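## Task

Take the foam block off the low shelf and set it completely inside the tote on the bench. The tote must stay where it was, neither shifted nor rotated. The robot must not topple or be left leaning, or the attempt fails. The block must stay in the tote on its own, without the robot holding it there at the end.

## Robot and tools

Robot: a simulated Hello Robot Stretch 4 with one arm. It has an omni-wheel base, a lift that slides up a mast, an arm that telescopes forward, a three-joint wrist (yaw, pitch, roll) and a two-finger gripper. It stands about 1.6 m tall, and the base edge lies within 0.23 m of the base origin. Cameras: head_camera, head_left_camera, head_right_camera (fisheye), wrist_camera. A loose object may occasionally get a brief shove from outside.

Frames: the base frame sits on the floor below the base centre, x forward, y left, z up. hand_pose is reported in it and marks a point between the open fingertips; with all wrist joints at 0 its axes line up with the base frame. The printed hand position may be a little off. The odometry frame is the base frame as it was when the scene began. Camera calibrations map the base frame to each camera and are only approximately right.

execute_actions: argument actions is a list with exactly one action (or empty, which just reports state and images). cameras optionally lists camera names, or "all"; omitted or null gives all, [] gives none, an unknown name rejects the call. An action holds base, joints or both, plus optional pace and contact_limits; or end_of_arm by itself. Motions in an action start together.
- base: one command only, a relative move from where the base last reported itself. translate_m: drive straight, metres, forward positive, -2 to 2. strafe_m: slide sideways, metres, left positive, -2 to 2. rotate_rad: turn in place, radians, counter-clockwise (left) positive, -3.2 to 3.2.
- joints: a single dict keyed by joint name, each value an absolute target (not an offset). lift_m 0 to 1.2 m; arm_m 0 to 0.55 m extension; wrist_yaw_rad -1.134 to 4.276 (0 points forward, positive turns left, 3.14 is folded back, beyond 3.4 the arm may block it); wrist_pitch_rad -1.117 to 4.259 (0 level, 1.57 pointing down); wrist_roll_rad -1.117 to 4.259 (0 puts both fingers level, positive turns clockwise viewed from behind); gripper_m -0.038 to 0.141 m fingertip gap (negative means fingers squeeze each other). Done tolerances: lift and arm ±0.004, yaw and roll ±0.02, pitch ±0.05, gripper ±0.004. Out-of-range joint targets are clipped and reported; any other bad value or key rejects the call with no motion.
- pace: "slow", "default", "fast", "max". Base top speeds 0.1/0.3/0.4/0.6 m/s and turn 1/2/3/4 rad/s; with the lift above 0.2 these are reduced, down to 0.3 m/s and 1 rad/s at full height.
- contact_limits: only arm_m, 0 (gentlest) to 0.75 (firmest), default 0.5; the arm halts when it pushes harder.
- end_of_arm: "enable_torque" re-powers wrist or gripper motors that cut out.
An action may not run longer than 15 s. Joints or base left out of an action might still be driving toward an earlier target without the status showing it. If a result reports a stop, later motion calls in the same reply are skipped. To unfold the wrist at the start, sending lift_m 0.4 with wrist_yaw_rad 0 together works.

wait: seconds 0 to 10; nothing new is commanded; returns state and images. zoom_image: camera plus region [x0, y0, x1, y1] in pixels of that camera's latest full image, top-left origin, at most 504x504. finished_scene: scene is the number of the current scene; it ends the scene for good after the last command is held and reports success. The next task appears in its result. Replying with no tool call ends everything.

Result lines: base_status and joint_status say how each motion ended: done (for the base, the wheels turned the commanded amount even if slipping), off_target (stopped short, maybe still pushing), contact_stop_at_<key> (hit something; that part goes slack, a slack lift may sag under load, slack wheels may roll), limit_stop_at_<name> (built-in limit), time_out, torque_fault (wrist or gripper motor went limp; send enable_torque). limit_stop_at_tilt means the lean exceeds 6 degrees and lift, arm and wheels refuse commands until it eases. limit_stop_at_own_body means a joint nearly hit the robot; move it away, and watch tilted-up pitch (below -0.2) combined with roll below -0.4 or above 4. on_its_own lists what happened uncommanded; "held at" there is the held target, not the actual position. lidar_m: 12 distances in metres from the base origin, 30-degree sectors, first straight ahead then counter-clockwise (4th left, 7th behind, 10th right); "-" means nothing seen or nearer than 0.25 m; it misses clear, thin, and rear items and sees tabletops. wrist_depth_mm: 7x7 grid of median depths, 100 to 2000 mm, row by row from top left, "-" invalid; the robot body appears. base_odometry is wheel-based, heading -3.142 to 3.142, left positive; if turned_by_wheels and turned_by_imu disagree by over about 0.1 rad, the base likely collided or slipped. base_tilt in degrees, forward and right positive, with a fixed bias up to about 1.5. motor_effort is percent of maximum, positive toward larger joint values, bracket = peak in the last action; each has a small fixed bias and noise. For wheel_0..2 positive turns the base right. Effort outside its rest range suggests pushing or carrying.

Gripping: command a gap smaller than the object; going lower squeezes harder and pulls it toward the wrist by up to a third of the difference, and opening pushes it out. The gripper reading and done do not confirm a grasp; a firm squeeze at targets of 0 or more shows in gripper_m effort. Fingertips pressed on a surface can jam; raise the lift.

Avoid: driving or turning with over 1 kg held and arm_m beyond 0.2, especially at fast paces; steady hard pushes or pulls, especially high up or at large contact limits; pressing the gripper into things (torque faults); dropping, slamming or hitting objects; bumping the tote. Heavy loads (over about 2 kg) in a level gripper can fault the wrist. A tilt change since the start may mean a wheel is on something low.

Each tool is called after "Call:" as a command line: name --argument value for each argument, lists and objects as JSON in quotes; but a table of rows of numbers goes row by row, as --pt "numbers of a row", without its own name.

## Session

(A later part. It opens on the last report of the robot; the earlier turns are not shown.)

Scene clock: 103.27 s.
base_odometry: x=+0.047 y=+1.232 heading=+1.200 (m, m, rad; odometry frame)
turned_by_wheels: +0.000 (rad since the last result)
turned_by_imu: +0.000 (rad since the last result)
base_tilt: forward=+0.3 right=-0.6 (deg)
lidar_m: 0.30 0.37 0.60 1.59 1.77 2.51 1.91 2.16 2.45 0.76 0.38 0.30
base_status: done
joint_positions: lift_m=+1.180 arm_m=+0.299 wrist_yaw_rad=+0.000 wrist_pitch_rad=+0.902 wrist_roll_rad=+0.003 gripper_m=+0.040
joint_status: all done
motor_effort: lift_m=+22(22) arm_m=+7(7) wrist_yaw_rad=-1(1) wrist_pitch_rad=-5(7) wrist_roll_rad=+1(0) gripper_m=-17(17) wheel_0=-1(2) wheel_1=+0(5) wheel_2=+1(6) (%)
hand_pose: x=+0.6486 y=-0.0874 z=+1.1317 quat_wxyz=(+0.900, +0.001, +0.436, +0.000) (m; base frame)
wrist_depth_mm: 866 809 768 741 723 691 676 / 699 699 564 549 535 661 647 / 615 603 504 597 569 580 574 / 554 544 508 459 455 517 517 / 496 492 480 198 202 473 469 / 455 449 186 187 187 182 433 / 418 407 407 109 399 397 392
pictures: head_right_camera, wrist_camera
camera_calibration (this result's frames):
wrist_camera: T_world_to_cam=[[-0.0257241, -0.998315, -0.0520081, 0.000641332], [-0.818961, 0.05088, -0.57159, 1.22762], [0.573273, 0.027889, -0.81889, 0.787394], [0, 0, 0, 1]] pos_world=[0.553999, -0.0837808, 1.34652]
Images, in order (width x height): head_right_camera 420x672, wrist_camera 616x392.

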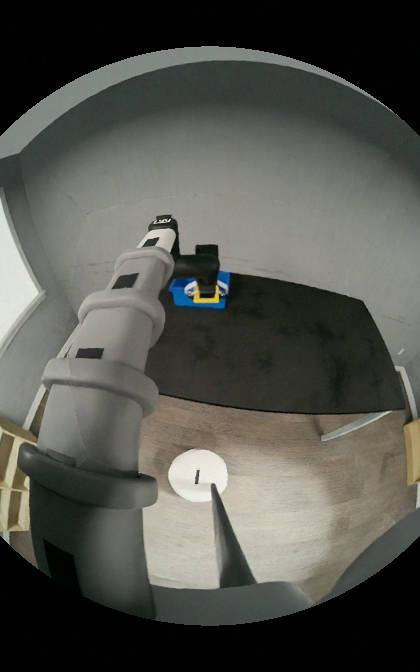

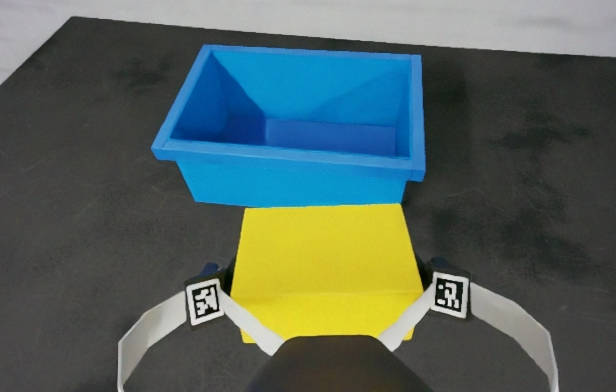

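Call:
execute_actions --actions '[{"base":{"strafe_m":0.02},"joints":{"arm_m":0.545},"pace":"slow"}]' --cameras '[]'

Call:
execute_actions --actions '[{"base":{"translate_m":0.06},"pace":"slow"}]' --cameras '["head_left_camera","wrist_camera"]'

Scene clock: 114.20 s.
base_odometry: x=+0.028 y=+1.239 heading=+1.201 (m, m, rad; odometry frame)
turned_by_wheels: +0.000 (rad since the last result)
turned_by_imu: +0.000 (rad since the last result)
base_tilt: forward=+0.4 right=-0.5 (deg)
lidar_m: 0.31 0.35 0.64 1.55 1.72 2.48 1.90 2.16 2.48 0.74 0.37 0.30
base_status: done
joint_positions: lift_m=+1.180 arm_m=+0.544 wrist_yaw_rad=+0.000 wrist_pitch_rad=+0.902 wrist_roll_rad=+0.003 gripper_m=+0.040
joint_status: all done
motor_effort: lift_m=+22(22) arm_m=+7(7) wrist_yaw_rad=+0(1) wrist_pitch_rad=-5(5) wrist_roll_rad=+0(0) gripper_m=-17(18) wheel_0=+0(3) wheel_1=+2(4) wheel_2=+0(2) (%)
hand_pose: x=+0.8936 y=-0.0874 z=+1.1317 quat_wxyz=(+0.900, +0.001, +0.436, -0.001) (m; base frame)
wrist_depth_mm: 597 564 535 504 488 466 449 / 676 654 615 580 549 521 500 / 615 609 603 597 585 569 559 / 554 544 399 384 525 521 517 / 496 492 366 198 202 379 469 / 452 436 186 187 187 182 430 / 415 320 402 110 394 319 392
pictures: none
No camera images: the call's "cameras" was empty. Leave "cameras" out to get every camera's image.

Scene clock: 116.03 s.
base_odometry: x=+0.050 y=+1.295 heading=+1.201 (m, m, rad; odometry frame)
turned_by_wheels: +0.000 (rad since the last result)
turned_by_imu: +0.000 (rad since the last result)
base_tilt: forward=+0.3 right=-0.6 (deg)
lidar_m: 0.26 0.29 0.52 1.56 1.71 2.54 1.98 2.22 2.50 0.58 0.27 0.25
base_status: done
joint_positions: lift_m=+1.180 arm_m=+0.544 wrist_yaw_rad=+0.000 wrist_pitch_rad=+0.902 wrist_roll_rad=+0.003 gripper_m=+0.040
joint_status: not commanded
motor_effort: lift_m=+22(22) arm_m=+7(7) wrist_yaw_rad=-1(0) wrist_pitch_rad=-5(5) wrist_roll_rad=+1(0) gripper_m=-17(16) wheel_0=+0(3) wheel_1=+1(3) wheel_2=+0(6) (%)
hand_pose: x=+0.8936 y=-0.0874 z=+1.1317 quat_wxyz=(+0.900, +0.001, +0.436, -0.001) (m; base frame)
wrist_depth_mm: 521 492 466 445 424 407 389 / 609 569 535 508 480 455 436 / 621 609 597 569 554 521 500 / 554 544 544 535 525 521 517 / 496 492 357 198 202 473 469 / 455 439 186 187 187 182 433 / 418 315 397 109 397 342 394
pictures: head_left_camera, wrist_camera
camera_calibration (this result's frames):
wrist_camera: T_world_to_cam=[[-0.0258018, -0.998313, -0.0520081, 0.00699824], [-0.818958, 0.0509437, -0.571587, 1.42823], [0.573272, 0.0278445, -0.818892, 0.646966], [0, 0, 0, 1]] pos_world=[0.798955, -0.0837874, 1.34652]
Images, in order (width x height): head_left_camera 420x672, wrist_camera 616x392.

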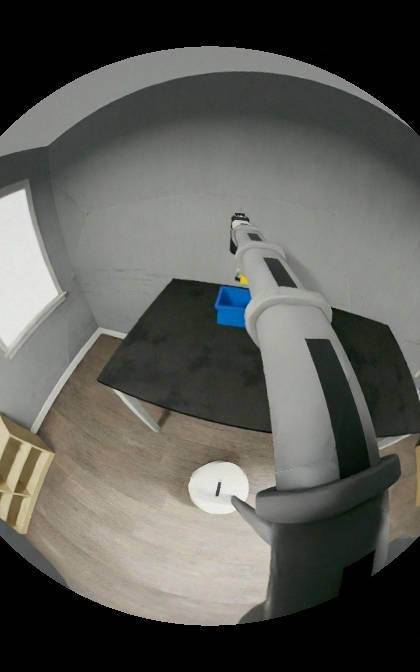

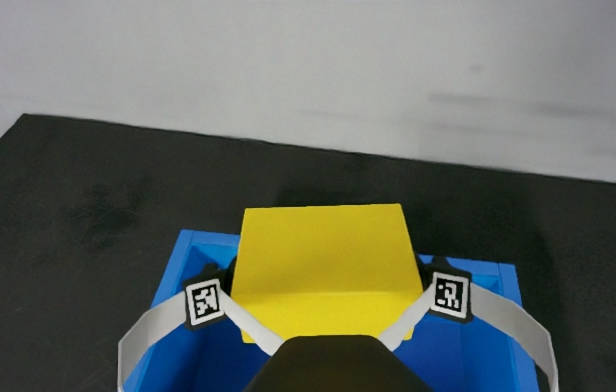

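Call:
execute_actions --actions '[{"joints":{"arm_m":0.51},"pace":"slow"}]' --cameras '[]'

Call:
execute_actions --actions '[{"joints":{"lift_m":1.09},"pace":"slow"}]' --cameras '["head_right_camera","wrist_camera"]'

Scene clock: 122.53 s.
base_odometry: x=+0.050 y=+1.295 heading=+1.201 (m, m, rad; odometry frame)
turned_by_wheels: +0.000 (rad since the last result)
turned_by_imu: +0.000 (rad since the last result)
base_tilt: forward=+0.3 right=-0.5 (deg)
lidar_m: 0.25 0.29 0.54 1.58 1.71 2.53 1.94 2.23 2.49 0.58 0.29 0.25
base_status: not commanded
joint_positions: lift_m=+1.180 arm_m=+0.511 wrist_yaw_rad=+0.000 wrist_pitch_rad=+0.902 wrist_roll_rad=+0.003 gripper_m=+0.040
joint_status: all done
motor_effort: lift_m=+22(22) arm_m=-8(7) wrist_yaw_rad=-1(1) wrist_pitch_rad=-6(5) wrist_roll_rad=+0(0) gripper_m=-19(17) wheel_0=+0(0) wheel_1=+1(1) wheel_2=+0(0) (%)
hand_pose: x=+0.8612 y=-0.0874 z=+1.1317 quat_wxyz=(+0.900, +0.001, +0.436, -0.001) (m; base frame)
wrist_depth_mm: 564 530 504 480 455 436 421 / 661 615 574 544 517 492 469 / 615 609 603 591 569 554 535 / 549 549 539 535 530 517 517 / 500 492 362 199 202 355 469 / 452 439 186 187 187 182 430 / 415 327 402 109 397 327 392
pictures: none
No camera images: the call's "cameras" was empty. Leave "cameras" out to get every camera's image.

Scene clock: 124.17 s.
base_odometry: x=+0.050 y=+1.295 heading=+1.201 (m, m, rad; odometry frame)
turned_by_wheels: +0.000 (rad since the last result)
turned_by_imu: +0.000 (rad since the last result)
base_tilt: forward=+0.3 right=-0.6 (deg)
lidar_m: 0.25 0.30 0.48 1.55 1.75 2.56 1.96 2.19 2.49 0.60 0.31 0.26
base_status: not commanded
joint_positions: lift_m=+1.090 arm_m=+0.511 wrist_yaw_rad=+0.000 wrist_pitch_rad=+0.902 wrist_roll_rad=+0.003 gripper_m=+0.040
joint_status: all done
motor_effort: lift_m=+15(23) arm_m=-7(7) wrist_yaw_rad=-1(1) wrist_pitch_rad=-5(6) wrist_roll_rad=+0(0) gripper_m=-17(17) wheel_0=+0(0) wheel_1=+1(1) wheel_2=+0(0) (%)
hand_pose: x=+0.8612 y=-0.0874 z=+1.0422 quat_wxyz=(+0.900, +0.001, +0.436, -0.001) (m; base frame)
wrist_depth_mm: 564 535 504 480 455 436 424 / 554 544 539 521 504 492 469 / 488 484 477 469 466 462 459 / 439 315 338 304 294 289 402 / 397 285 353 198 202 322 255 / 355 249 186 187 187 182 227 / 229 257 322 110 314 304 207
pictures: head_right_camera, wrist_camera
camera_calibration (this result's frames):
wrist_camera: T_world_to_cam=[[-0.0258017, -0.998313, -0.052008, 0.00150942], [-0.818959, 0.0509435, -0.571587, 1.35057], [0.573272, 0.0278445, -0.818892, 0.592276], [0, 0, 0, 1]] pos_world=[0.766562, -0.0837874, 1.25706]
Images, in order (width x height): head_right_camera 420x672, wrist_camera 616x392.

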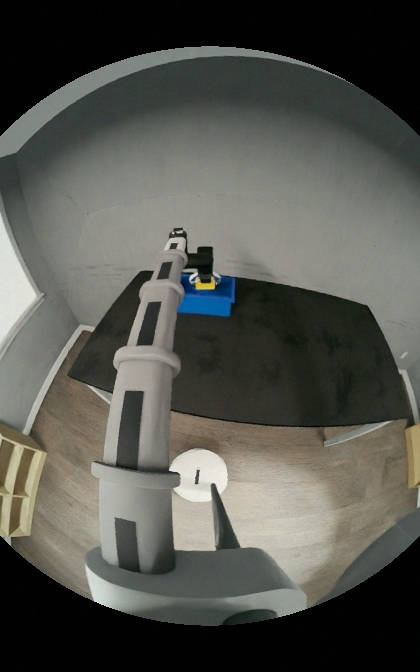

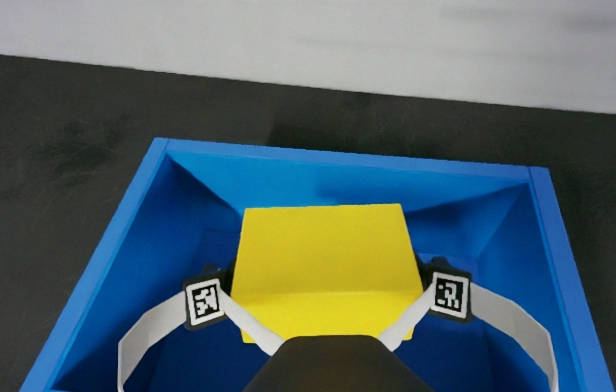

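Call:
execute_actions --actions '[{"joints":{"lift_m":1.04},"pace":"slow"}]' --cameras '[]'

Call:
execute_actions --actions '[{"joints":{"gripper_m":0.125}}]' --cameras '[]'

Call:
execute_actions --actions '[{"joints":{"lift_m":1.19}}]' --cameras '["wrist_camera"]'

Scene clock: 129.60 s.
base_odometry: x=+0.050 y=+1.295 heading=+1.201 (m, m, rad; odometry frame)
turned_by_wheels: +0.000 (rad since the last result)
turned_by_imu: +0.000 (rad since the last result)
base_tilt: forward=+0.4 right=-0.6 (deg)
lidar_m: 0.26 0.30 0.51 1.54 1.72 2.54 1.96 2.19 2.50 0.58 0.29 0.25
base_status: not commanded
joint_positions: lift_m=+1.040 arm_m=+0.511 wrist_yaw_rad=+0.000 wrist_pitch_rad=+0.902 wrist_roll_rad=+0.003 gripper_m=+0.040
joint_status: all done
motor_effort: lift_m=+15(17) arm_m=-7(7) wrist_yaw_rad=+0(0) wrist_pitch_rad=-5(5) wrist_roll_rad=+0(0) gripper_m=-17(17) wheel_0=+0(0) wheel_1=+1(1) wheel_2=+0(0) (%)
hand_pose: x=+0.8612 y=-0.0874 z=+0.9922 quat_wxyz=(+0.900, +0.001, +0.436, -0.001) (m; base frame)
wrist_depth_mm: 535 517 500 477 459 436 421 / 473 469 459 455 449 442 436 / 415 271 283 270 258 247 238 / 366 263 338 304 293 287 232 / 209 271 322 198 201 310 227 / 198 250 186 187 187 182 211 / 193 255 274 110 267 266 206
pictures: none
No camera images: the call's "cameras" was empty. Leave "cameras" out to get every camera's image.

Scene clock: 131.37 s.
base_odometry: x=+0.050 y=+1.295 heading=+1.201 (m, m, rad; odometry frame)
turned_by_wheels: +0.000 (rad since the last result)
turned_by_imu: +0.000 (rad since the last result)
base_tilt: forward=+0.3 right=-0.6 (deg)
lidar_m: 0.26 0.31 0.52 1.56 1.72 2.55 1.97 2.22 2.48 0.59 0.30 0.25
base_status: not commanded
joint_positions: lift_m=+1.040 arm_m=+0.511 wrist_yaw_rad=+0.000 wrist_pitch_rad=+0.902 wrist_roll_rad=+0.003 gripper_m=+0.125
joint_status: all done
motor_effort: lift_m=+15(16) arm_m=-7(7) wrist_yaw_rad=-1(1) wrist_pitch_rad=-5(6) wrist_roll_rad=+0(0) gripper_m=+1(19) wheel_0=+0(0) wheel_1=+1(1) wheel_2=+0(0) (%)
hand_pose: x=+0.8612 y=-0.0874 z=+0.9922 quat_wxyz=(+0.900, +0.001, +0.436, -0.001) (m; base frame)
wrist_depth_mm: 535 517 508 477 455 436 421 / 477 473 466 455 449 442 436 / 418 272 282 270 258 248 238 / 366 265 342 324 306 287 231 / 210 267 322 256 314 291 227 / 197 260 239 239 243 265 222 / 192 267 274 110 268 265 216
pictures: none
No camera images: the call's "cameras" was empty. Leave "cameras" out to get every camera's image.

Scene clock: 133.07 s.
base_odometry: x=+0.050 y=+1.295 heading=+1.201 (m, m, rad; odometry frame)
turned_by_wheels: +0.000 (rad since the last result)
turned_by_imu: +0.000 (rad since the last result)
base_tilt: forward=+0.3 right=-0.6 (deg)
lidar_m: 0.25 0.29 0.50 1.56 1.74 2.55 1.97 2.24 2.47 0.58 0.30 0.25
base_status: not commanded
joint_positions: lift_m=+1.190 arm_m=+0.511 wrist_yaw_rad=+0.000 wrist_pitch_rad=+0.902 wrist_roll_rad=+0.003 gripper_m=+0.125
joint_status: all done
motor_effort: lift_m=+22(20) arm_m=-8(7) wrist_yaw_rad=-1(1) wrist_pitch_rad=-5(6) wrist_roll_rad=+0(0) gripper_m=+2(1) wheel_0=+0(0) wheel_1=+1(1) wheel_2=+0(0) (%)
hand_pose: x=+0.8612 y=-0.0874 z=+1.1417 quat_wxyz=(+0.900, +0.001, +0.436, -0.001) (m; base frame)
wrist_depth_mm: 564 530 504 480 459 439 424 / 661 615 580 544 521 492 473 / 627 621 615 597 580 564 539 / 559 559 554 544 539 530 530 / 504 508 402 407 387 359 480 / 466 452 366 445 430 319 439 / 427 349 413 109 407 329 407
pictures: wrist_camera
camera_calibration (this result's frames):
wrist_camera: T_world_to_cam=[[-0.025802, -0.998313, -0.0520081, 0.00668262], [-0.818959, 0.0509438, -0.571587, 1.40741], [0.573272, 0.0278444, -0.818892, 0.673731], [0, 0, 0, 1]] pos_world=[0.766555, -0.0837874, 1.35652]
Images, in order (width x height): wrist_camera 616x392.

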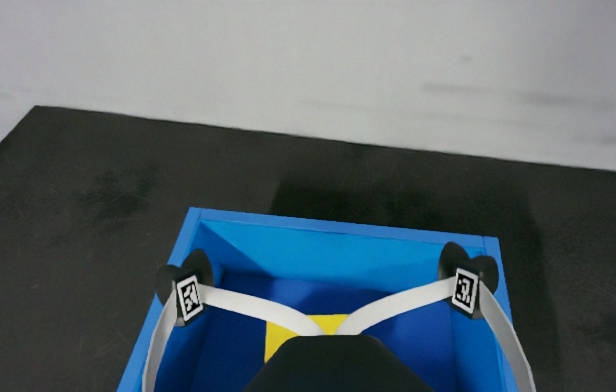

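Call:
finished_scene --scene 2

The scene is finished: the task was done.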